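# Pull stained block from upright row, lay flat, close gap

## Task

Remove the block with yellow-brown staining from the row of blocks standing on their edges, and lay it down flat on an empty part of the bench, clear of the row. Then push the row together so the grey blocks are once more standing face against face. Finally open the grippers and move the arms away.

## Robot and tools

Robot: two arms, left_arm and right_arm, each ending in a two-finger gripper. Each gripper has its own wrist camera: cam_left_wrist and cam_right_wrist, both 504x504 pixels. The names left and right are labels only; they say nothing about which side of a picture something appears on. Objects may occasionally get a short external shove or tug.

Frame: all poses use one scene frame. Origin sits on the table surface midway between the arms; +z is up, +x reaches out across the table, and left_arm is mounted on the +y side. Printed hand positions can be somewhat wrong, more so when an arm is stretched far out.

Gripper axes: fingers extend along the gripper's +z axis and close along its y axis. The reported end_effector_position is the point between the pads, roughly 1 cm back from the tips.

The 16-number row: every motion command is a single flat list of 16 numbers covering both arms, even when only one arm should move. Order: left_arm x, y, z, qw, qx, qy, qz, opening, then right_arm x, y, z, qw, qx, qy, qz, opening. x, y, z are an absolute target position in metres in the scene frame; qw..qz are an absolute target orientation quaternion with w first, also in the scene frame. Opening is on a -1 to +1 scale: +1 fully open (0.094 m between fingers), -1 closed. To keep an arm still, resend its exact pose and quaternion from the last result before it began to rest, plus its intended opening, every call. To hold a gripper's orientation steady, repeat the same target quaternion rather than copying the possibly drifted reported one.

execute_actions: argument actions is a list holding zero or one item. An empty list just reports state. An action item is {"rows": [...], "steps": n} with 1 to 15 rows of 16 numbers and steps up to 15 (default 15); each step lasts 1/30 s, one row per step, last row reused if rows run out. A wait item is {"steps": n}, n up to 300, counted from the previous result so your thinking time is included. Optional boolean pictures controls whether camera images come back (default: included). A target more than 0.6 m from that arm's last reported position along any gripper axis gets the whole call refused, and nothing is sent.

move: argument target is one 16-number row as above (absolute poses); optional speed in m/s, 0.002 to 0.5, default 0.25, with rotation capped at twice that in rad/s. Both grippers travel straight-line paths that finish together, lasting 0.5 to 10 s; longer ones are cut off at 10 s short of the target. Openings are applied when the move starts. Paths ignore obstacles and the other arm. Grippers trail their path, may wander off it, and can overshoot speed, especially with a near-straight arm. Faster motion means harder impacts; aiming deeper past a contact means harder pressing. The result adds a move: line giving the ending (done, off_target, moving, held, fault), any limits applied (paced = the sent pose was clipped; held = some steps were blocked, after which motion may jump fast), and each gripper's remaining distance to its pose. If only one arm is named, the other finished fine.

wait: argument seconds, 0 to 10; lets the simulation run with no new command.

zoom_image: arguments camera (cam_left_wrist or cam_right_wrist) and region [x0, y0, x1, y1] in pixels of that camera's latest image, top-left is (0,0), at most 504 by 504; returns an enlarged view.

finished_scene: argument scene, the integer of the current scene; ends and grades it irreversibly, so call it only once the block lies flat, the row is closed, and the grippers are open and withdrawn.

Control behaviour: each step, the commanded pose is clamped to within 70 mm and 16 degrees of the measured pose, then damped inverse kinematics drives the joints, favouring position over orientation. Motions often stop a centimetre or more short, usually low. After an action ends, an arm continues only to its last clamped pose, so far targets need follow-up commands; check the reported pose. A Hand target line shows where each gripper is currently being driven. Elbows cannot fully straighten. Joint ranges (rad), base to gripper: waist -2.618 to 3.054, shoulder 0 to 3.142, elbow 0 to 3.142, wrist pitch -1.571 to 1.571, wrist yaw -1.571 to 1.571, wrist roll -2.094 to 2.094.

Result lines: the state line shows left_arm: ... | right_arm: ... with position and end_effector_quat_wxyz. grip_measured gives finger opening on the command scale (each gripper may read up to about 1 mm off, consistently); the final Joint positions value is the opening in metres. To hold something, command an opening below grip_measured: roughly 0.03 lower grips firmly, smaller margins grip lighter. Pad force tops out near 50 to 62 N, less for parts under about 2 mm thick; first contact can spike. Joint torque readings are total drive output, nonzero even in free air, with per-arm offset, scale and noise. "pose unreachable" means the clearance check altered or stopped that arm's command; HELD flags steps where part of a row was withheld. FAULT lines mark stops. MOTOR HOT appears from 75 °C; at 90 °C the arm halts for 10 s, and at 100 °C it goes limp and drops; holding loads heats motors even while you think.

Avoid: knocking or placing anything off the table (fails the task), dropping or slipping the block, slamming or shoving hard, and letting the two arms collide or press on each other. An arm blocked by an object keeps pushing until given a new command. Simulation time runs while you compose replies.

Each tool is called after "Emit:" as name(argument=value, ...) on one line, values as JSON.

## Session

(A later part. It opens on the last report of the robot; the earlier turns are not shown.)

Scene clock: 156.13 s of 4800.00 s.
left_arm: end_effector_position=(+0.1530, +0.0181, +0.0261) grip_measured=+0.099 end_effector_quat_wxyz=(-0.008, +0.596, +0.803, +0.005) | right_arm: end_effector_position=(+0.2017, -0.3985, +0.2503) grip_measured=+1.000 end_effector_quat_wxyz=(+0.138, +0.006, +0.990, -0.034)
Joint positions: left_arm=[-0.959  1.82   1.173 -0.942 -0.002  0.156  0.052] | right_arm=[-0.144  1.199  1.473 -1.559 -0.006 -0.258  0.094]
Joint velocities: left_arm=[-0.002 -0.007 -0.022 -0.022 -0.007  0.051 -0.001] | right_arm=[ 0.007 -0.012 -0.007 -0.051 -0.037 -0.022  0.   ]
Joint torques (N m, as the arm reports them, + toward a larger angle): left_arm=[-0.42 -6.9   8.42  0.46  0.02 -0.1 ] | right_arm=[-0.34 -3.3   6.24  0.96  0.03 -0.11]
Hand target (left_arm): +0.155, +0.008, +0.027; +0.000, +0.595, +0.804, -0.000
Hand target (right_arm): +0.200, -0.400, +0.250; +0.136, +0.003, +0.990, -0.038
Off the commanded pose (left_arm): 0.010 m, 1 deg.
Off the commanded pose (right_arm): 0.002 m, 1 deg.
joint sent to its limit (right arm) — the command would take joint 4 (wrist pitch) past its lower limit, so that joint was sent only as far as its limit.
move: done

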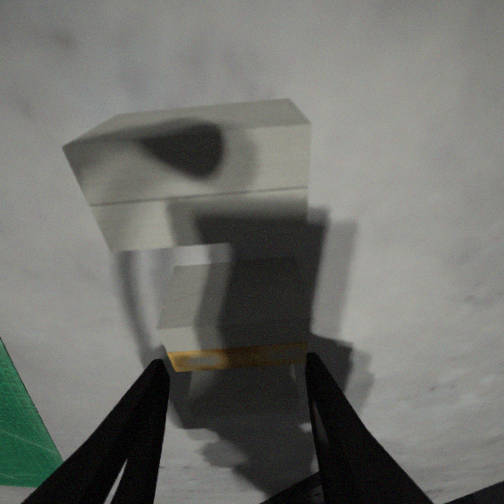

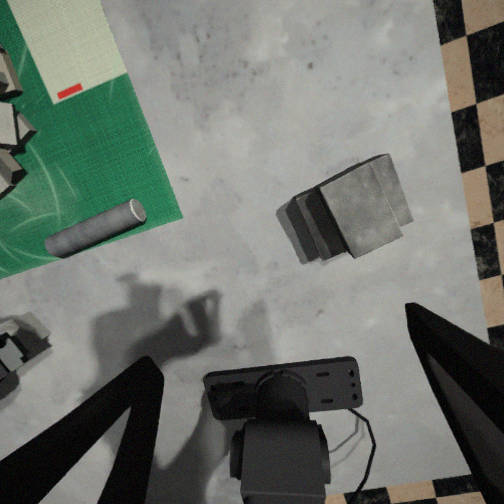

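Emit:
move(target=[0.155,-0.001,0.025,0,0.595,0.804,0,0.1, 0.2,-0.4,0.25,0.133,0.003,0.99,-0.037,1], speed=0.02)

Scene clock: 164.70 s of 4800.00 s.
left_arm: end_effector_position=(+0.1533, +0.0090, +0.0242) grip_measured=+0.099 end_effector_quat_wxyz=(-0.007, +0.596, +0.803, +0.005) | right_arm: end_effector_position=(+0.2017, -0.3985, +0.2503) grip_measured=+1.000 end_effector_quat_wxyz=(+0.138, +0.006, +0.990, -0.034)
Joint positions: left_arm=[-0.971  1.852  1.205 -0.943 -0.002  0.145  0.052] | right_arm=[-0.144  1.199  1.473 -1.559 -0.006 -0.258  0.094]
Joint velocities: left_arm=[ 0.002  0.007 -0.002 -0.022  0.037  0.066  0.001] | right_arm=[ 0.012 -0.002 -0.007 -0.022  0.081  0.051  0.   ]
Joint torques (N m, as the arm reports them, + toward a larger angle): left_arm=[-0.45 -7.22  8.45  0.44  0.01 -0.12] | right_arm=[-0.41 -3.3   6.21  0.96  0.06 -0.06]
Hand target (left_arm): +0.155, -0.001, +0.025; +0.000, +0.595, +0.804, -0.000
Hand target (right_arm): +0.200, -0.400, +0.250; +0.136, +0.003, +0.990, -0.038
Off the commanded pose (left_arm): 0.010 m, 1 deg.
Off the commanded pose (right_arm): 0.002 m, 1 deg.
joint sent to its limit (right arm) — the command would take joint 4 (wrist pitch) past its lower limit, so that joint was sent only as far as its limit.
After step 90, 4.37 s passed at rest.
move: done

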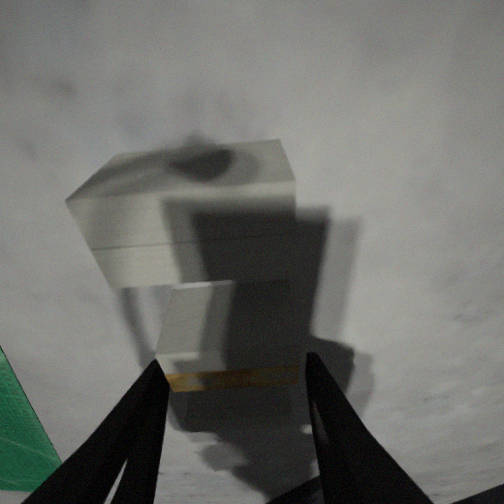

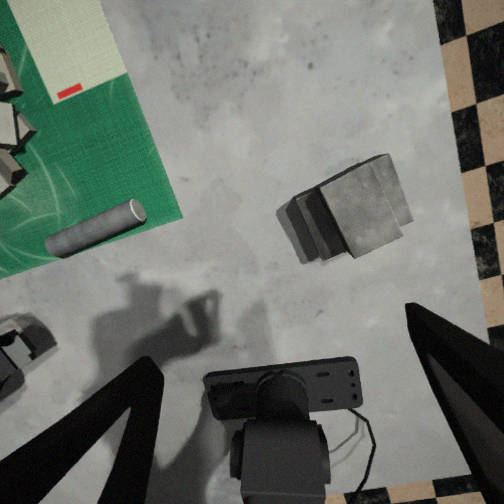

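Grip, back off slightly, lift.

Emit:
move(target=[0.155,-0.001,0.025,0,0.595,0.804,0,-0.19, 0.2,-0.4,0.25,0.133,0.003,0.99,-0.037,1], speed=0.02)

Emit:
move(target=[0.153,0.010,0.075,0,0.595,0.804,0,-0.195, 0.2,-0.4,0.25,0.133,0.003,0.99,-0.037,1], speed=0.03)

Scene clock: 172.57 s of 4800.00 s.
left_arm: end_effector_position=(+0.1533, +0.0090, +0.0242) grip_measured=-0.176 end_effector_quat_wxyz=(-0.007, +0.596, +0.803, +0.005) | right_arm: end_effector_position=(+0.2017, -0.3985, +0.2503) grip_measured=+1.000 end_effector_quat_wxyz=(+0.138, +0.006, +0.990, -0.034)
Joint positions: left_arm=[-0.971  1.852  1.205 -0.943 -0.002  0.144  0.039] | right_arm=[-0.144  1.199  1.473 -1.559 -0.006 -0.258  0.094]
Joint velocities: left_arm=[-0.002 -0.007 -0.012  0.007 -0.007 -0.051  0.   ] | right_arm=[-0.022  0.007 -0.007 -0.007 -0.125  0.051  0.   ]
Joint torques (N m, as the arm reports them, + toward a larger angle): left_arm=[-0.37 -7.21  8.46  0.47  0.02 -0.11] | right_arm=[-0.35 -3.22  6.22  0.97  0.09 -0.06]
Hand target (left_arm): +0.155, -0.001, +0.025; +0.000, +0.595, +0.804, -0.000
Hand target (right_arm): +0.200, -0.400, +0.250; +0.136, +0.003, +0.990, -0.038
Off the commanded pose (left_arm): 0.010 m, 1 deg.
Off the commanded pose (right_arm): 0.002 m, 1 deg.
joint sent to its limit (right arm) — the command would take joint 4 (wrist pitch) past its lower limit, so that joint was sent only as far as its limit.
After step 90, 4.13 s passed at rest.
move: done

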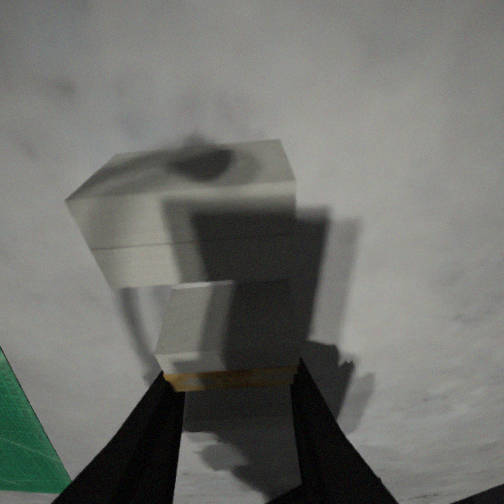

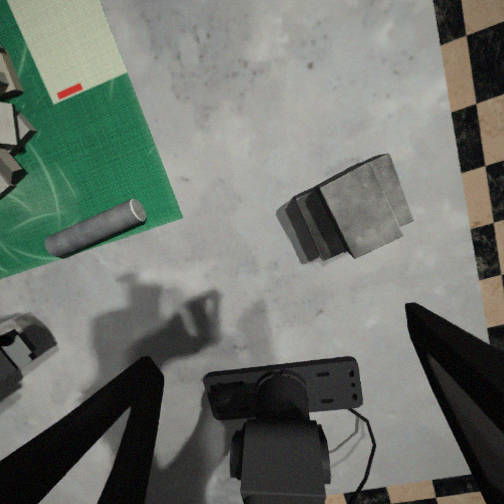

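Scene clock: 174.57 s of 4800.00 s.
left_arm: end_effector_position=(+0.1500, +0.0160, +0.0585) grip_measured=-0.180 end_effector_quat_wxyz=(-0.020, +0.596, +0.803, +0.012) | right_arm: end_effector_position=(+0.2017, -0.3985, +0.2503) grip_measured=+1.000 end_effector_quat_wxyz=(+0.138, +0.006, +0.990, -0.034)
Joint positions: left_arm=[-0.971  1.805  1.289 -1.101 -0.002  0.144  0.039] | right_arm=[-0.144  1.199  1.473 -1.559 -0.006 -0.258  0.094]
Joint velocities: left_arm=[-0.017 -0.017  0.012  0.007  0.007 -0.022  0.   ] | right_arm=[-0.017 -0.012 -0.002 -0.095 -0.022  0.037  0.   ]
Joint torques (N m, as the arm reports them, + toward a larger angle): left_arm=[  0.24 -11.02   8.96   0.25   0.03   0.01] | right_arm=[-0.27 -3.31  6.17  0.98  0.05 -0.13]
Hand target (left_arm): +0.153, +0.010, +0.075; +0.000, +0.595, +0.804, -0.000
Hand target (right_arm): +0.200, -0.400, +0.250; +0.136, +0.003, +0.990, -0.038
Off the commanded pose (left_arm): 0.018 m, 3 deg.
Off the commanded pose (right_arm): 0.002 m, 1 deg.
joint sent to its limit (right arm) — the command would take joint 4 (wrist pitch) past its lower limit, so that joint was sent only as far as its limit.
move: off_target (left_arm)

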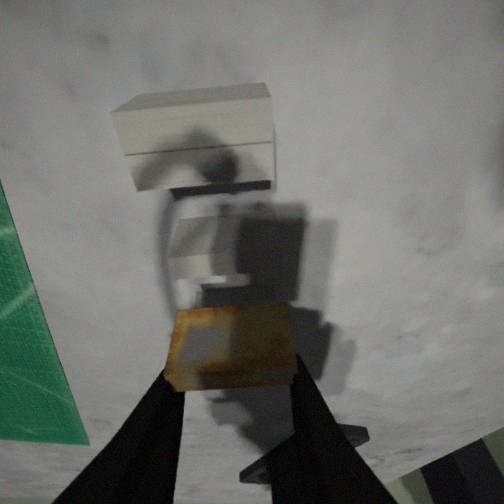

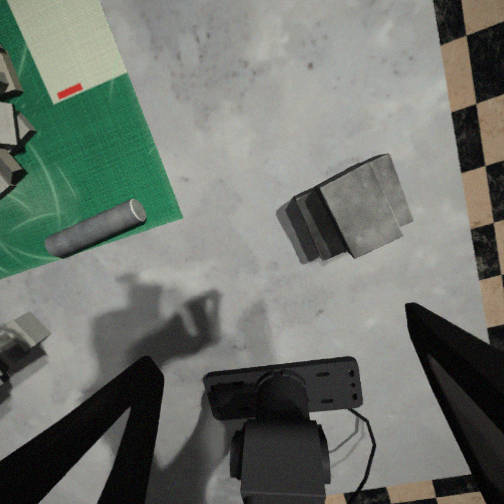

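Emit:
move(target=[0.19,0.17,0.08,0.403,0.273,0.864,-0.127,-0.2, 0.2,-0.4,0.25,0.133,0.003,0.99,-0.037,1], speed=0.08)

Scene clock: 199.97 s of 4800.00 s.
left_arm: end_effector_position=(+0.1856, +0.1756, +0.0733) grip_measured=-0.184 end_effector_quat_wxyz=(+0.378, +0.276, +0.876, -0.112) | right_arm: end_effector_position=(+0.2017, -0.3985, +0.2503) grip_measured=+1.000 end_effector_quat_wxyz=(+0.138, +0.006, +0.990, -0.034)
Joint positions: left_arm=[-0.532  0.413  0.253 -0.603 -0.073 -0.051  0.038] | right_arm=[-0.144  1.199  1.473 -1.559 -0.006 -0.258  0.094]
Joint velocities: left_arm=[ 0.012  0.017  0.002 -0.022  0.007  0.007 -0.001] | right_arm=[ 0.007 -0.022 -0.012  0.022 -0.11  -0.051  0.   ]
Joint torques (N m, as the arm reports them, + toward a larger angle): left_arm=[ 0.7  -0.67  7.88  1.92  0.02  0.02] | right_arm=[-0.46 -3.05  6.15  0.94  0.04 -0.1 ]
Hand target (left_arm): +0.190, +0.172, +0.083; +0.402, +0.270, +0.866, -0.124
Hand target (right_arm): +0.200, -0.400, +0.250; +0.136, +0.003, +0.990, -0.038
Off the commanded pose (left_arm): 0.010 m, 4 deg.
Off the commanded pose (right_arm): 0.002 m, 1 deg.
joint sent to its limit (right arm) — the command would take joint 4 (wrist pitch) past its lower limit, so that joint was sent only as far as its limit.
After step 90, 15.10 s passed at rest.
move: off_target (left_arm)

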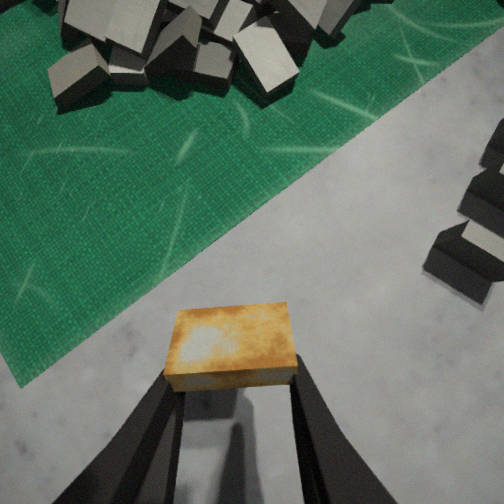

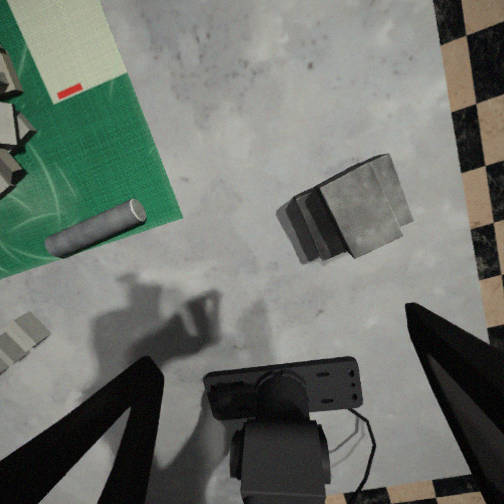

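Emit:
move(target=[0.178,0.15,0.032,0.403,0.273,0.864,-0.127,-0.2, 0.2,-0.4,0.25,0.133,0.003,0.99,-0.037,1], speed=0.04)

Scene clock: 212.50 s of 4800.00 s.
left_arm: end_effector_position=(+0.1718, +0.1551, +0.0276) grip_measured=-0.184 end_effector_quat_wxyz=(+0.389, +0.282, +0.868, -0.122) | right_arm: end_effector_position=(+0.2017, -0.3985, +0.2503) grip_measured=+1.000 end_effector_quat_wxyz=(+0.138, +0.006, +0.990, -0.034)
Joint positions: left_arm=[-0.798  0.439  0.056 -0.377 -0.252 -0.224  0.038] | right_arm=[-0.144  1.199  1.473 -1.559 -0.006 -0.258  0.094]
Joint velocities: left_arm=[ 0.007  0.022 -0.002  0.037 -0.022 -0.051  0.   ] | right_arm=[ 0.022 -0.022 -0.002  0.037 -0.051 -0.037  0.   ]
Joint torques (N m, as the arm reports them, + toward a larger angle): left_arm=[-0.38  2.88  7.92  2.   -0.31 -0.09] | right_arm=[-0.33 -3.33  6.19  0.99  0.05 -0.05]
Hand target (left_arm): +0.176, +0.151, +0.033; +0.403, +0.272, +0.864, -0.129
Hand target (right_arm): +0.200, -0.400, +0.250; +0.136, +0.003, +0.990, -0.038
Off the commanded pose (left_arm): 0.009 m, 2 deg.
Off the commanded pose (right_arm): 0.002 m, 1 deg.
joint sent to its limit (right arm) — the command would take joint 4 (wrist pitch) past its lower limit, so that joint was sent only as far as its limit.
After step 90, 7.83 s passed at rest.
move: done

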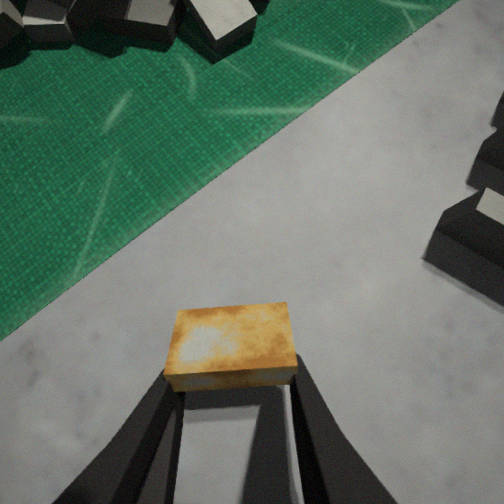

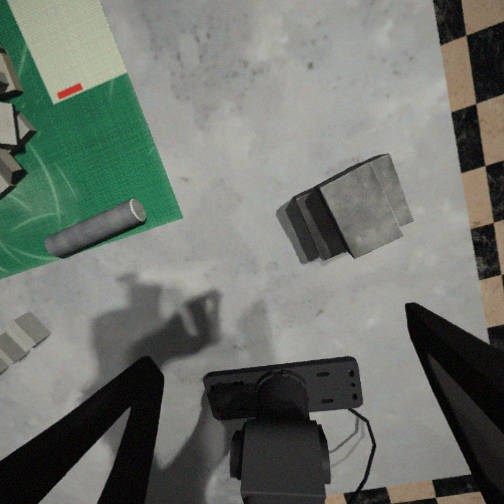

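Emit:
move(target=[0.185,0.145,0.02,0.403,0.273,0.864,-0.127,-0.2, 0.2,-0.4,0.25,0.133,0.003,0.99,-0.037,1], speed=0.02)

Scene clock: 217.60 s of 4800.00 s.
left_arm: end_effector_position=(+0.1794, +0.1492, +0.0171) grip_measured=-0.184 end_effector_quat_wxyz=(+0.392, +0.276, +0.869, -0.123) | right_arm: end_effector_position=(+0.2017, -0.3985, +0.2503) grip_measured=+1.000 end_effector_quat_wxyz=(+0.138, +0.006, +0.990, -0.034)
Joint positions: left_arm=[-0.78   0.592  0.019 -0.18  -0.245 -0.22   0.038] | right_arm=[-0.144  1.199  1.473 -1.559 -0.006 -0.258  0.094]
Joint velocities: left_arm=[-0.017  0.046 -0.007  0.066 -0.007 -0.007 -0.   ] | right_arm=[-0.007  0.007 -0.002  0.037 -0.022 -0.007  0.   ]
Joint torques (N m, as the arm reports them, + toward a larger angle): left_arm=[ 0.78  2.35  7.7   1.98 -0.16  0.13] | right_arm=[-0.38 -3.28  6.17  1.01  0.04 -0.1 ]
Hand target (left_arm): +0.184, +0.146, +0.021; +0.403, +0.273, +0.864, -0.127
Hand target (right_arm): +0.200, -0.400, +0.250; +0.136, +0.003, +0.990, -0.038
Off the commanded pose (left_arm): 0.008 m, 2 deg.
Off the commanded pose (right_arm): 0.002 m, 1 deg.
joint sent to its limit (right arm) — the command would take joint 4 (wrist pitch) past its lower limit, so that joint was sent only as far as its limit.
After step 90, 0.67 s passed at rest.
move: done

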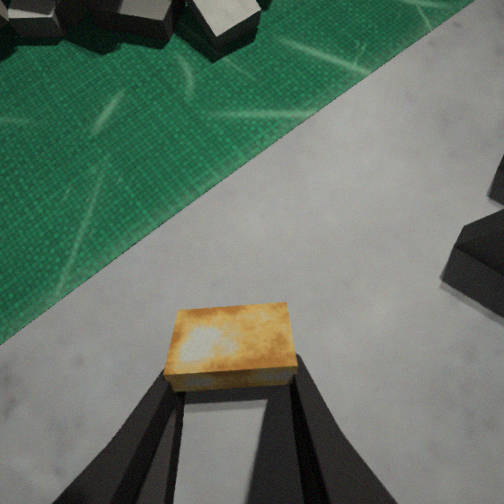

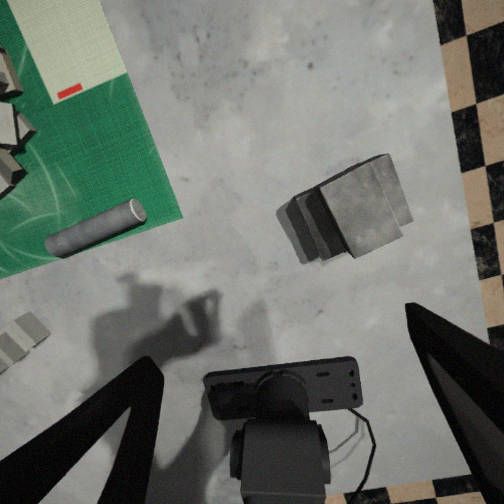

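Emit:
move(target=[0.19,0.141,0.013,0.403,0.273,0.864,-0.127,-0.2, 0.2,-0.4,0.25,0.133,0.003,0.99,-0.037,1], speed=0.015)

Scene clock: 223.50 s of 4800.00 s.
left_arm: end_effector_position=(+0.1886, +0.1417, +0.0150) grip_measured=-0.184 end_effector_quat_wxyz=(+0.401, +0.272, +0.866, -0.126) | right_arm: end_effector_position=(+0.2017, -0.3985, +0.2503) grip_measured=+1.000 end_effector_quat_wxyz=(+0.138, +0.006, +0.990, -0.034)
Joint positions: left_arm=[-0.761  0.743  0.007  0.007 -0.238 -0.207  0.038] | right_arm=[-0.144  1.199  1.473 -1.559 -0.006 -0.258  0.094]
Joint velocities: left_arm=[ 0.002  0.046 -0.007  0.007 -0.022 -0.037 -0.001] | right_arm=[-0.017 -0.022  0.007 -0.007 -0.066 -0.051  0.   ]
Joint torques (N m, as the arm reports them, + toward a larger angle): left_arm=[ 0.62  2.09  6.71  1.94 -0.07  0.08] | right_arm=[-0.46 -3.21  6.15  0.99  0.   -0.06]
Hand target (left_arm): +0.189, +0.141, +0.013; +0.403, +0.273, +0.864, -0.127
Hand target (right_arm): +0.200, -0.400, +0.250; +0.136, +0.003, +0.990, -0.038
Off the commanded pose (left_arm): 0.003 m, 0 deg.
Off the commanded pose (right_arm): 0.002 m, 1 deg.
joint sent to its limit (left arm) — the command would take joint 3 (elbow) past its lower limit, so that joint was sent only as far as its limit.
joint sent to its limit (right arm) — the command would take joint 4 (wrist pitch) past its lower limit, so that joint was sent only as far as its limit.
After step 90, 1.63 s passed at rest.
move: done

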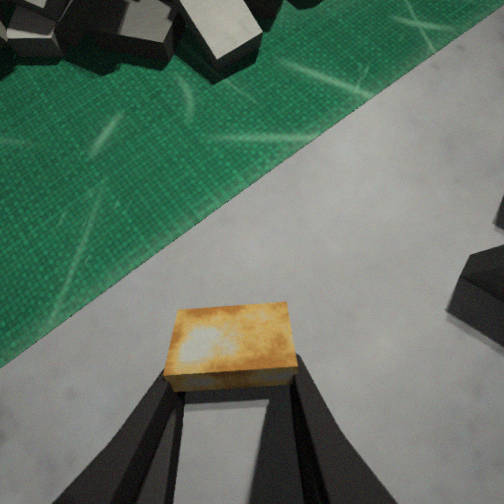

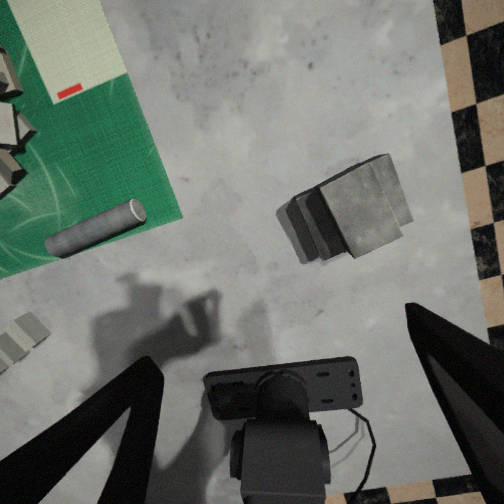

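Emit:
move(target=[0.188,0.138,0.004,0.403,0.273,0.864,-0.127,-0.2, 0.2,-0.4,0.25,0.133,0.003,0.99,-0.037,1], speed=0.01)

Scene clock: 236.23 s of 4800.00 s.
left_arm: end_effector_position=(+0.1926, +0.1356, +0.0142) grip_measured=-0.184 end_effector_quat_wxyz=(+0.408, +0.270, +0.863, -0.125) | right_arm: end_effector_position=(+0.2017, -0.3985, +0.2503) grip_measured=+1.000 end_effector_quat_wxyz=(+0.138, +0.006, +0.990, -0.034)
Joint positions: left_arm=[-0.78   0.843  0.006  0.119 -0.26  -0.216  0.038] | right_arm=[-0.144  1.199  1.473 -1.559 -0.006 -0.258  0.094]
Joint velocities: left_arm=[-0.002  0.046 -0.002  0.051 -0.066  0.037 -0.001] | right_arm=[ 0.007  0.007 -0.012 -0.007  0.022 -0.037  0.   ]
Joint torques (N m, as the arm reports them, + toward a larger angle): left_arm=[-0.4   2.16  6.44  1.63 -0.11 -0.14] | right_arm=[-0.37 -3.18  6.32  1.02  0.02 -0.09]
Hand target (left_arm): +0.188, +0.138, +0.005; +0.393, +0.273, +0.870, -0.121
Hand target (right_arm): +0.200, -0.400, +0.250; +0.136, +0.003, +0.990, -0.038
Off the commanded pose (left_arm): 0.011 m, 1 deg.
Off the commanded pose (right_arm): 0.002 m, 1 deg.
joint sent to its limit (left arm) — the command would take joint 3 (elbow) past its lower limit, so that joint was sent only as far as its limit.
joint sent to its limit (right arm) — the command would take joint 4 (wrist pitch) past its lower limit, so that joint was sent only as far as its limit.
After step 90, 8.37 s passed at rest.
move: off_target (left_arm)

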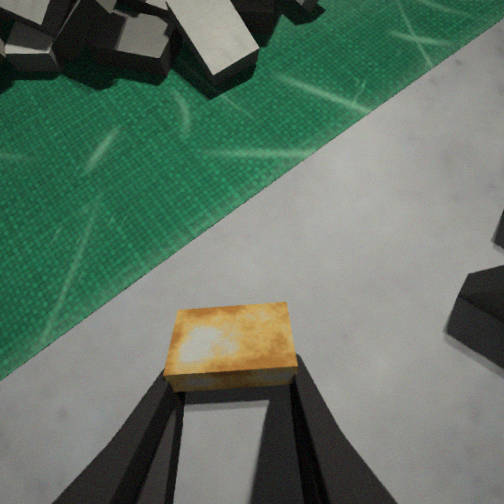

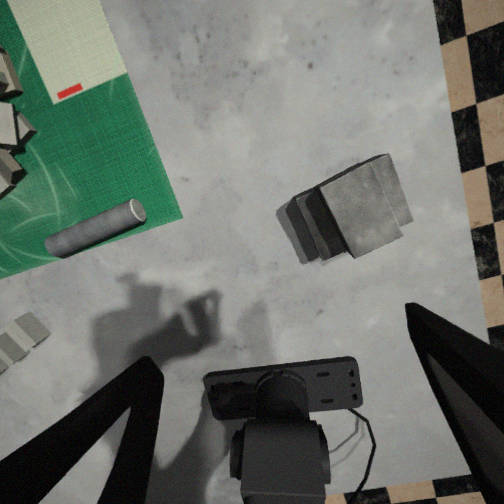

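Emit:
move(target=[0.18,0.145,0.012,0.342,0.281,0.891,-0.108,-0.2, 0.2,-0.4,0.25,0.133,0.003,0.99,-0.037,1], speed=0.02)

Scene clock: 250.63 s of 4800.00 s.
left_arm: end_effector_position=(+0.1877, +0.1382, +0.0139) grip_measured=-0.184 end_effector_quat_wxyz=(+0.363, +0.281, +0.881, -0.110) | right_arm: end_effector_position=(+0.2017, -0.3985, +0.2503) grip_measured=+1.000 end_effector_quat_wxyz=(+0.138, +0.006, +0.990, -0.034)
Joint positions: left_arm=[-0.76   0.845  0.091 -0.065 -0.221 -0.217  0.038] | right_arm=[-0.144  1.199  1.473 -1.559 -0.006 -0.258  0.094]
Joint velocities: left_arm=[ 0.007 -0.002  0.027 -0.066 -0.007 -0.007 -0.001] | right_arm=[-0.012 -0.017 -0.012  0.022  0.022 -0.007  0.   ]
Joint torques (N m, as the arm reports them, + toward a larger angle): left_arm=[ 0.53 -2.06  8.44  0.94  0.08 -0.12] | right_arm=[-0.38 -3.25  6.26  0.97  0.04 -0.06]
Hand target (left_arm): +0.182, +0.144, +0.010; +0.343, +0.281, +0.890, -0.107
Hand target (right_arm): +0.200, -0.400, +0.250; +0.136, +0.003, +0.990, -0.038
Off the commanded pose (left_arm): 0.010 m, 3 deg.
Off the commanded pose (right_arm): 0.002 m, 1 deg.
joint sent to its limit (right arm) — the command would take joint 4 (wrist pitch) past its lower limit, so that joint was sent only as far as its limit.
After step 90, 7.43 s passed at rest.
move: off_target (left_arm)

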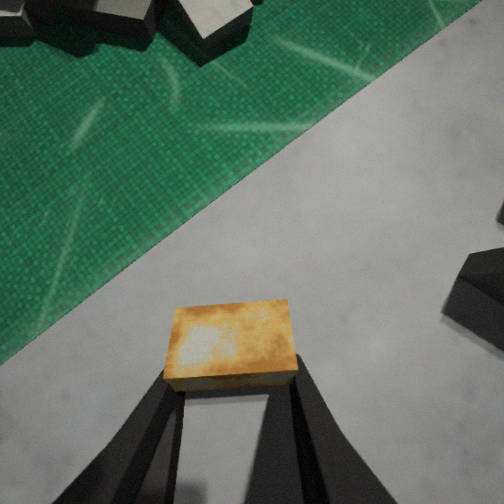

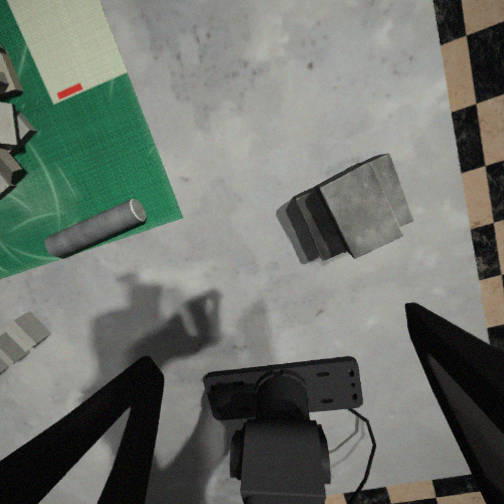

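Contact; it's pivoting. Push a bit more, then release.

Emit:
move(target=[0.174,0.149,0.006,0.342,0.281,0.891,-0.108,-0.195, 0.2,-0.4,0.25,0.133,0.003,0.99,-0.037,1], speed=0.01)

Emit:
move(target=[0.174,0.149,0.008,0.342,0.281,0.891,-0.108,0.2, 0.2,-0.4,0.25,0.133,0.003,0.99,-0.037,1], speed=0.01)

Scene clock: 258.97 s of 4800.00 s.
left_arm: end_effector_position=(+0.1862, +0.1396, +0.0151) grip_measured=-0.183 end_effector_quat_wxyz=(+0.362, +0.277, +0.883, -0.113) | right_arm: end_effector_position=(+0.2017, -0.3985, +0.2503) grip_measured=+1.000 end_effector_quat_wxyz=(+0.138, +0.006, +0.990, -0.034)
Joint positions: left_arm=[-0.761  0.817  0.092 -0.094 -0.219 -0.228  0.038] | right_arm=[-0.144  1.199  1.473 -1.559 -0.006 -0.258  0.094]
Joint velocities: left_arm=[-0.027 -0.012 -0.027 -0.095  0.037 -0.007 -0.001] | right_arm=[ 0.022 -0.012  0.017  0.066  0.022  0.007  0.   ]
Joint torques (N m, as the arm reports them, + toward a larger angle): left_arm=[-0.52 -1.71  5.61  1.19  0.   -0.14] | right_arm=[-0.34 -3.28  6.2   0.94  0.05 -0.08]
Hand target (left_arm): +0.176, +0.147, +0.004; +0.342, +0.281, +0.890, -0.108
Hand target (right_arm): +0.200, -0.400, +0.250; +0.136, +0.003, +0.990, -0.038
Off the commanded pose (left_arm): 0.018 m, 3 deg.
Off the commanded pose (right_arm): 0.002 m, 1 deg.
joint sent to its limit (right arm) — the command would take joint 4 (wrist pitch) past its lower limit, so that joint was sent only as far as its limit.
After step 90, 2.83 s passed at rest.
move: off_target (left_arm)

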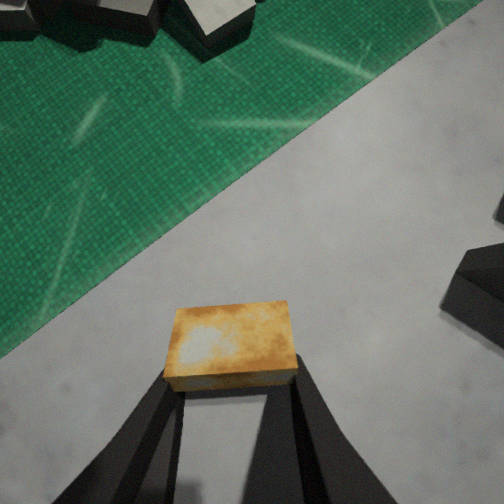

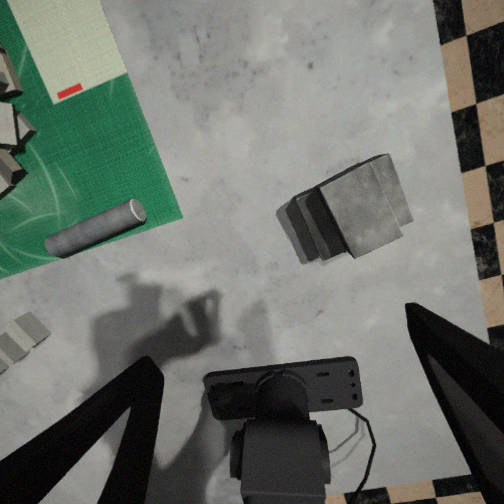

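Scene clock: 261.40 s of 4800.00 s.
left_arm: end_effector_position=(+0.1836, +0.1415, +0.0142) grip_measured=+0.199 end_effector_quat_wxyz=(+0.357, +0.280, +0.884, -0.111) | right_arm: end_effector_position=(+0.2017, -0.3985, +0.2503) grip_measured=+1.000 end_effector_quat_wxyz=(+0.138, +0.006, +0.990, -0.034)
Joint positions: left_arm=[-0.765  0.798  0.092 -0.123 -0.219 -0.228  0.056] | right_arm=[-0.144  1.199  1.473 -1.559 -0.006 -0.258  0.094]
Joint velocities: left_arm=[ 0.002 -0.037  0.007 -0.095 -0.022  0.066 -0.   ] | right_arm=[-0.007 -0.022 -0.012 -0.022 -0.081 -0.066  0.   ]
Joint torques (N m, as the arm reports them, + toward a larger angle): left_arm=[-0.59 -1.88  6.33  1.22 -0.07 -0.13] | right_arm=[-0.24 -3.19  6.26  0.98  0.05 -0.08]
Hand target (left_arm): +0.176, +0.148, +0.007; +0.342, +0.281, +0.890, -0.108
Hand target (right_arm): +0.200, -0.400, +0.250; +0.136, +0.003, +0.990, -0.038
Off the commanded pose (left_arm): 0.014 m, 2 deg.
Off the commanded pose (right_arm): 0.002 m, 1 deg.
joint sent to its limit (right arm) — the command would take joint 4 (wrist pitch) past its lower limit, so that joint was sent only as far as its limit.
move: off_target (left_arm)

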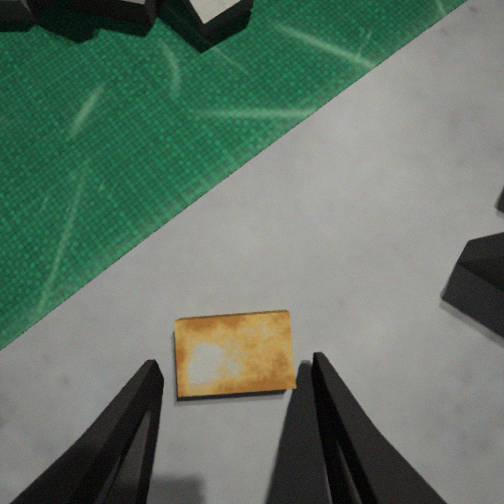

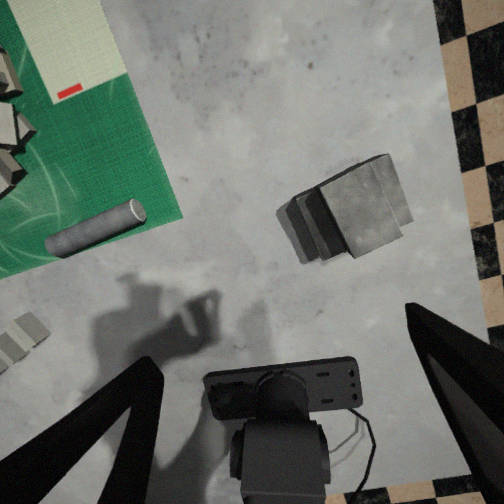

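Emit:
move(target=[0.17,0.12,0.08,0.17,0.45,0.87,-0.06,0.2, 0.2,-0.4,0.25,0.133,0.003,0.99,-0.037,1], speed=0.15)

Emit:
move(target=[0.147,0.034,0.06,0,0.595,0.804,0,0.2, 0.2,-0.4,0.25,0.133,0.003,0.99,-0.037,1], speed=0.15)

Emit:
move(target=[0.147,0.034,0.024,0,0.595,0.804,0,0.2, 0.2,-0.4,0.25,0.133,0.003,0.99,-0.037,1], speed=0.04)

Scene clock: 274.60 s of 4800.00 s.
left_arm: end_effector_position=(+0.1686, +0.1224, +0.0744) grip_measured=+0.199 end_effector_quat_wxyz=(+0.173, +0.451, +0.874, -0.057) | right_arm: end_effector_position=(+0.2017, -0.3985, +0.2503) grip_measured=+1.000 end_effector_quat_wxyz=(+0.138, +0.006, +0.990, -0.034)
Joint positions: left_arm=[-0.724  1.083  0.663 -0.786 -0.033  0.073  0.056] | right_arm=[-0.144  1.199  1.473 -1.559 -0.006 -0.258  0.094]
Joint velocities: left_arm=[ 0.002 -0.007  0.012 -0.081 -0.066 -0.022  0.001] | right_arm=[-0.017 -0.012 -0.012  0.081 -0.022  0.007  0.   ]
Joint torques (N m, as the arm reports them, + toward a larger angle): left_arm=[ 0.3  -0.62  9.54  1.01  0.04  0.12] | right_arm=[-0.34 -3.05  6.35  0.98  0.04 -0.07]
Hand target (left_arm): +0.171, +0.119, +0.079; +0.171, +0.454, +0.873, -0.059
Hand target (right_arm): +0.200, -0.400, +0.250; +0.136, +0.003, +0.990, -0.038
Off the commanded pose (left_arm): 0.006 m, 0 deg.
Off the commanded pose (right_arm): 0.002 m, 1 deg.
joint sent to its limit (right arm) — the command would take joint 4 (wrist pitch) past its lower limit, so that joint was sent only as far as its limit.
After step 90, 7.90 s passed at rest.
move: done

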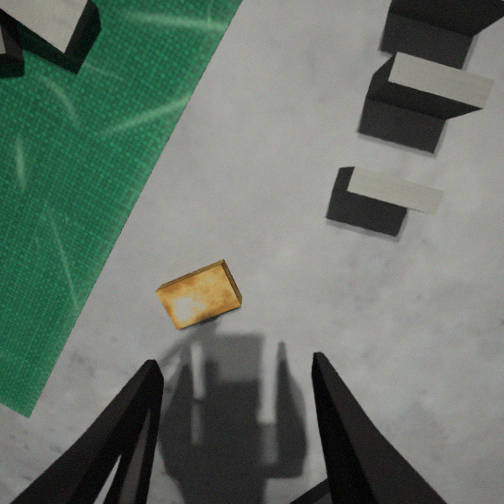

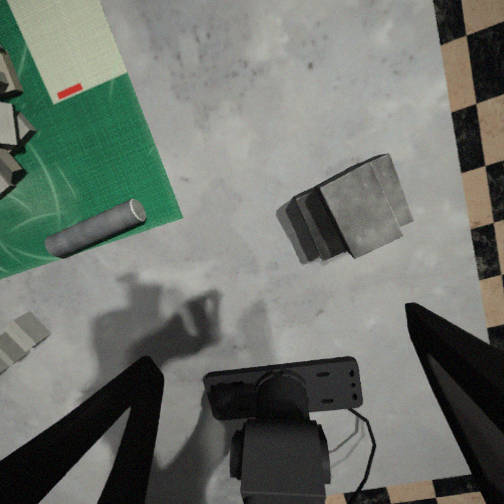

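Scene clock: 276.77 s of 4800.00 s.
left_arm: end_effector_position=(+0.1474, +0.0393, +0.0557) grip_measured=+0.199 end_effector_quat_wxyz=(+0.003, +0.590, +0.807, +0.004) | right_arm: end_effector_position=(+0.2017, -0.3985, +0.2503) grip_measured=+1.000 end_effector_quat_wxyz=(+0.138, +0.006, +0.990, -0.034)
Joint positions: left_arm=[-0.949  1.685  1.135 -1.02  -0.009  0.152  0.056] | right_arm=[-0.144  1.199  1.473 -1.559 -0.006 -0.258  0.094]
Joint velocities: left_arm=[ 0.007 -0.017 -0.012 -0.066  0.051  0.007 -0.   ] | right_arm=[-0.012  0.012 -0.007  0.037  0.022 -0.037  0.   ]
Joint torques (N m, as the arm reports them, + toward a larger angle): left_arm=[-0.53 -6.04  8.73  0.32  0.11  0.15] | right_arm=[-0.35 -3.21  6.3   0.99  0.06 -0.07]
Hand target (left_arm): +0.146, +0.033, +0.058; +0.001, +0.596, +0.803, -0.001
Hand target (right_arm): +0.200, -0.400, +0.250; +0.136, +0.003, +0.990, -0.038
Off the commanded pose (left_arm): 0.007 m, 1 deg.
Off the commanded pose (right_arm): 0.002 m, 1 deg.
joint sent to its limit (right arm) — the command would take joint 4 (wrist pitch) past its lower limit, so that joint was sent only as far as its limit.
move: done

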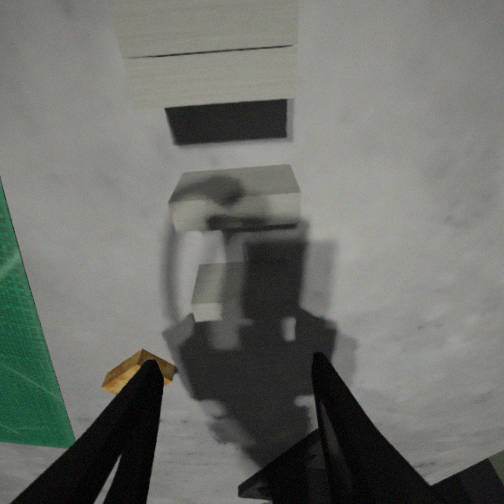

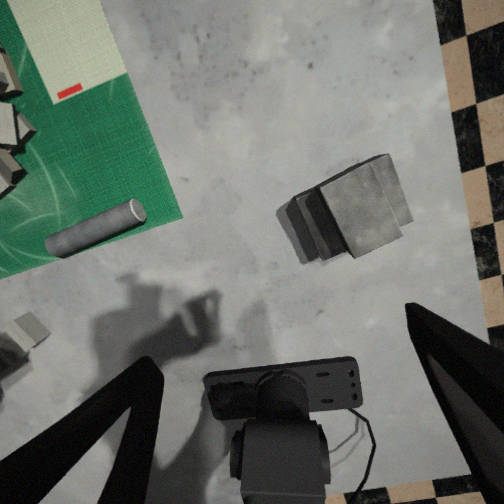

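Scene clock: 278.00 s of 4800.00 s.
left_arm: end_effector_position=(+0.1487, +0.0367, +0.0302) grip_measured=+0.199 end_effector_quat_wxyz=(+0.002, +0.590, +0.807, +0.004) | right_arm: end_effector_position=(+0.2017, -0.3985, +0.2503) grip_measured=+1.000 end_effector_quat_wxyz=(+0.138, +0.006, +0.990, -0.034)
Joint positions: left_arm=[-0.949  1.731  1.081 -0.921 -0.009  0.152  0.056] | right_arm=[-0.144  1.199  1.473 -1.559 -0.006 -0.258  0.094]
Joint velocities: left_arm=[-0.012 -0.012  0.012 -0.037 -0.022  0.007 -0.   ] | right_arm=[-0.017  0.002 -0.002  0.037  0.037 -0.037  0.   ]
Joint torques (N m, as the arm reports them, + toward a larger angle): left_arm=[-0.22 -6.2   5.44  0.55  0.07  0.14] | right_arm=[-0.44 -3.16  6.18  1.    0.05 -0.05]
Hand target (left_arm): +0.147, +0.034, +0.024; -0.000, +0.595, +0.804, +0.000
Hand target (right_arm): +0.200, -0.400, +0.250; +0.136, +0.003, +0.990, -0.038
Off the commanded pose (left_arm): 0.007 m, 1 deg.
Off the commanded pose (right_arm): 0.002 m, 1 deg.
joint sent to its limit (right arm) — the command would take joint 4 (wrist pitch) past its lower limit, so that joint was sent only as far as its limit.
move: done

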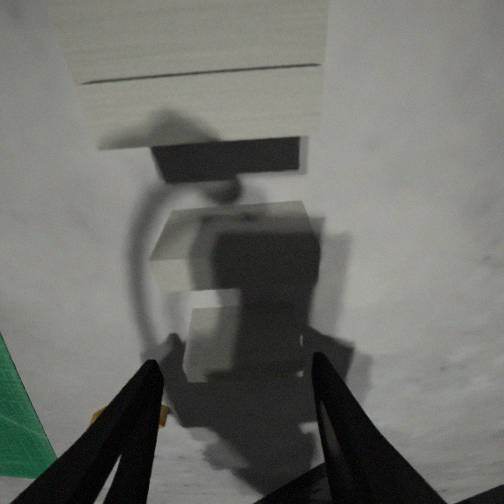

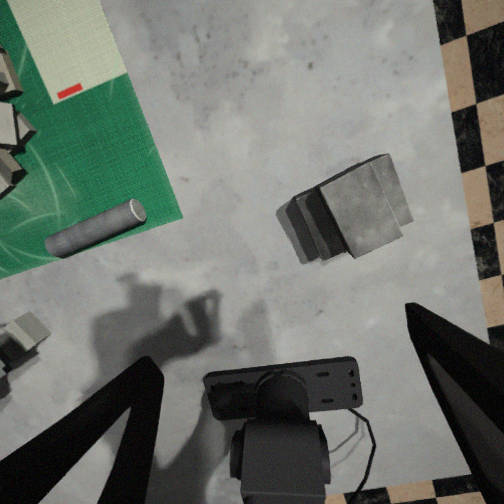

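Emit:
move(target=[0.143,0.035,0.017,0,0.595,0.804,0,0.2, 0.2,-0.4,0.25,0.133,0.003,0.99,-0.037,1], speed=0.02)

Emit:
move(target=[0.143,0.035,0.017,0,0.595,0.804,0,-0.195, 0.2,-0.4,0.25,0.133,0.003,0.99,-0.037,1], speed=0.02)

Scene clock: 282.77 s of 4800.00 s.
left_arm: end_effector_position=(+0.1457, +0.0376, +0.0242) grip_measured=+0.199 end_effector_quat_wxyz=(+0.003, +0.593, +0.805, +0.003) | right_arm: end_effector_position=(+0.2017, -0.3985, +0.2503) grip_measured=+1.000 end_effector_quat_wxyz=(+0.138, +0.006, +0.990, -0.034)
Joint positions: left_arm=[-0.957  1.731  1.055 -0.892 -0.009  0.152  0.056] | right_arm=[-0.144  1.199  1.473 -1.559 -0.006 -0.258  0.094]
Joint velocities: left_arm=[ 0.002 -0.002  0.007  0.051  0.037 -0.007  0.   ] | right_arm=[-0.002 -0.002 -0.002 -0.037  0.007 -0.051  0.   ]
Joint torques (N m, as the arm reports them, + toward a larger angle): left_arm=[-0.43 -5.87  5.33  0.61  0.07 -0.01] | right_arm=[-0.37 -3.3   6.26  1.    0.05 -0.07]
Hand target (left_arm): +0.143, +0.035, +0.017; -0.000, +0.595, +0.804, -0.000
Hand target (right_arm): +0.200, -0.400, +0.250; +0.136, +0.003, +0.990, -0.038
Off the commanded pose (left_arm): 0.008 m, 1 deg.
Off the commanded pose (right_arm): 0.002 m, 1 deg.
joint sent to its limit (right arm) — the command would take joint 4 (wrist pitch) past its lower limit, so that joint was sent only as far as its limit.
After step 90, 0.83 s passed at rest.
move: done

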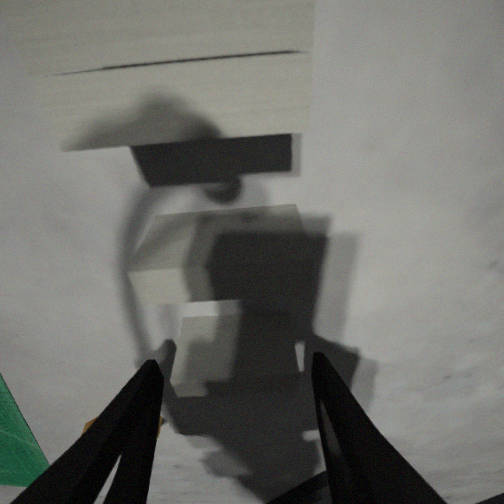

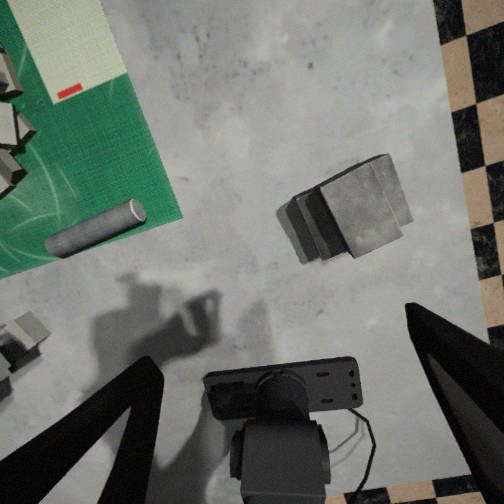

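Scene clock: 283.47 s of 4800.00 s.
left_arm: end_effector_position=(+0.1460, +0.0370, +0.0242) grip_measured=-0.169 end_effector_quat_wxyz=(+0.004, +0.593, +0.805, +0.003) | right_arm: end_effector_position=(+0.2017, -0.3985, +0.2503) grip_measured=+1.000 end_effector_quat_wxyz=(+0.138, +0.006, +0.990, -0.034)
Joint positions: left_arm=[-0.957  1.731  1.055 -0.89  -0.009  0.152  0.039] | right_arm=[-0.144  1.199  1.473 -1.559 -0.006 -0.258  0.094]
Joint velocities: left_arm=[-0.002 -0.012 -0.002 -0.007  0.037 -0.007 -0.001] | right_arm=[-0.007  0.017 -0.012  0.007 -0.051 -0.022  0.   ]
Joint torques (N m, as the arm reports them, + toward a larger angle): left_arm=[-0.43 -5.91  5.21  0.58  0.08 -0.02] | right_arm=[-0.3  -3.28  6.21  0.98  0.04 -0.08]
Hand target (left_arm): +0.143, +0.035, +0.017; +0.000, +0.595, +0.804, +0.000
Hand target (right_arm): +0.200, -0.400, +0.250; +0.136, +0.003, +0.990, -0.038
Off the commanded pose (left_arm): 0.008 m, 1 deg.
Off the commanded pose (right_arm): 0.002 m, 1 deg.
joint sent to its limit (right arm) — the command would take joint 4 (wrist pitch) past its lower limit, so that joint was sent only as far as its limit.
move: done

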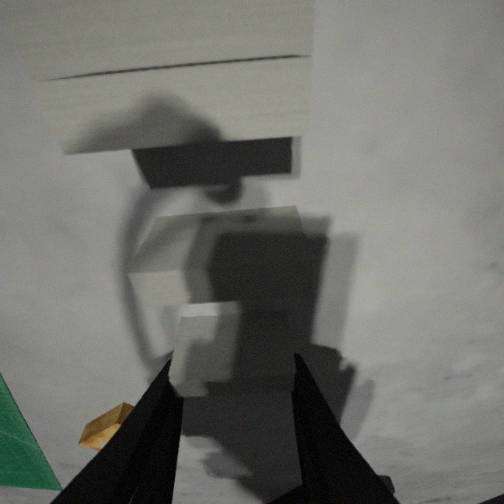

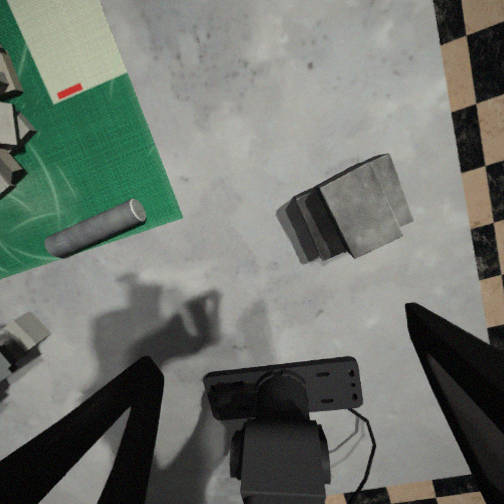

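Emit:
move(target=[0.165,-0.026,0.027,0,0.595,0.804,0,-0.2, 0.2,-0.4,0.25,0.133,0.003,0.99,-0.037,1], speed=0.02)

Scene clock: 290.93 s of 4800.00 s.
left_arm: end_effector_position=(+0.1638, -0.0140, +0.0249) grip_measured=-0.169 end_effector_quat_wxyz=(-0.009, +0.596, +0.803, +0.010) | right_arm: end_effector_position=(+0.2017, -0.3985, +0.2503) grip_measured=+1.000 end_effector_quat_wxyz=(+0.138, +0.006, +0.990, -0.034)
Joint positions: left_arm=[-0.975  1.945  1.336 -0.986 -0.009  0.14   0.039] | right_arm=[-0.144  1.199  1.473 -1.559 -0.006 -0.258  0.094]
Joint velocities: left_arm=[ 0.007  0.007  0.007 -0.037  0.007 -0.022  0.001] | right_arm=[ 0.017  0.012  0.002 -0.022 -0.022 -0.022  0.   ]
Joint torques (N m, as the arm reports them, + toward a larger angle): left_arm=[-0.53 -8.36  8.9   0.48  0.09 -0.09] | right_arm=[-0.35 -3.32  6.12  0.95  0.04 -0.06]
Hand target (left_arm): +0.165, -0.026, +0.027; +0.000, +0.595, +0.804, -0.000
Hand target (right_arm): +0.200, -0.400, +0.250; +0.136, +0.003, +0.990, -0.038
Off the commanded pose (left_arm): 0.012 m, 2 deg.
Off the commanded pose (right_arm): 0.002 m, 1 deg.
joint sent to its limit (right arm) — the command would take joint 4 (wrist pitch) past its lower limit, so that joint was sent only as far as its limit.
After step 90, 0.93 s passed at rest.
move: off_target (left_arm)

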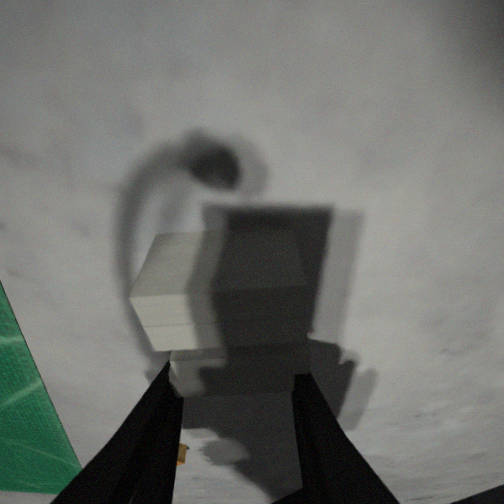

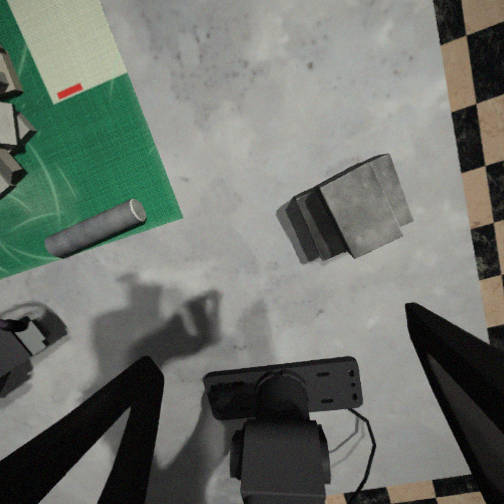

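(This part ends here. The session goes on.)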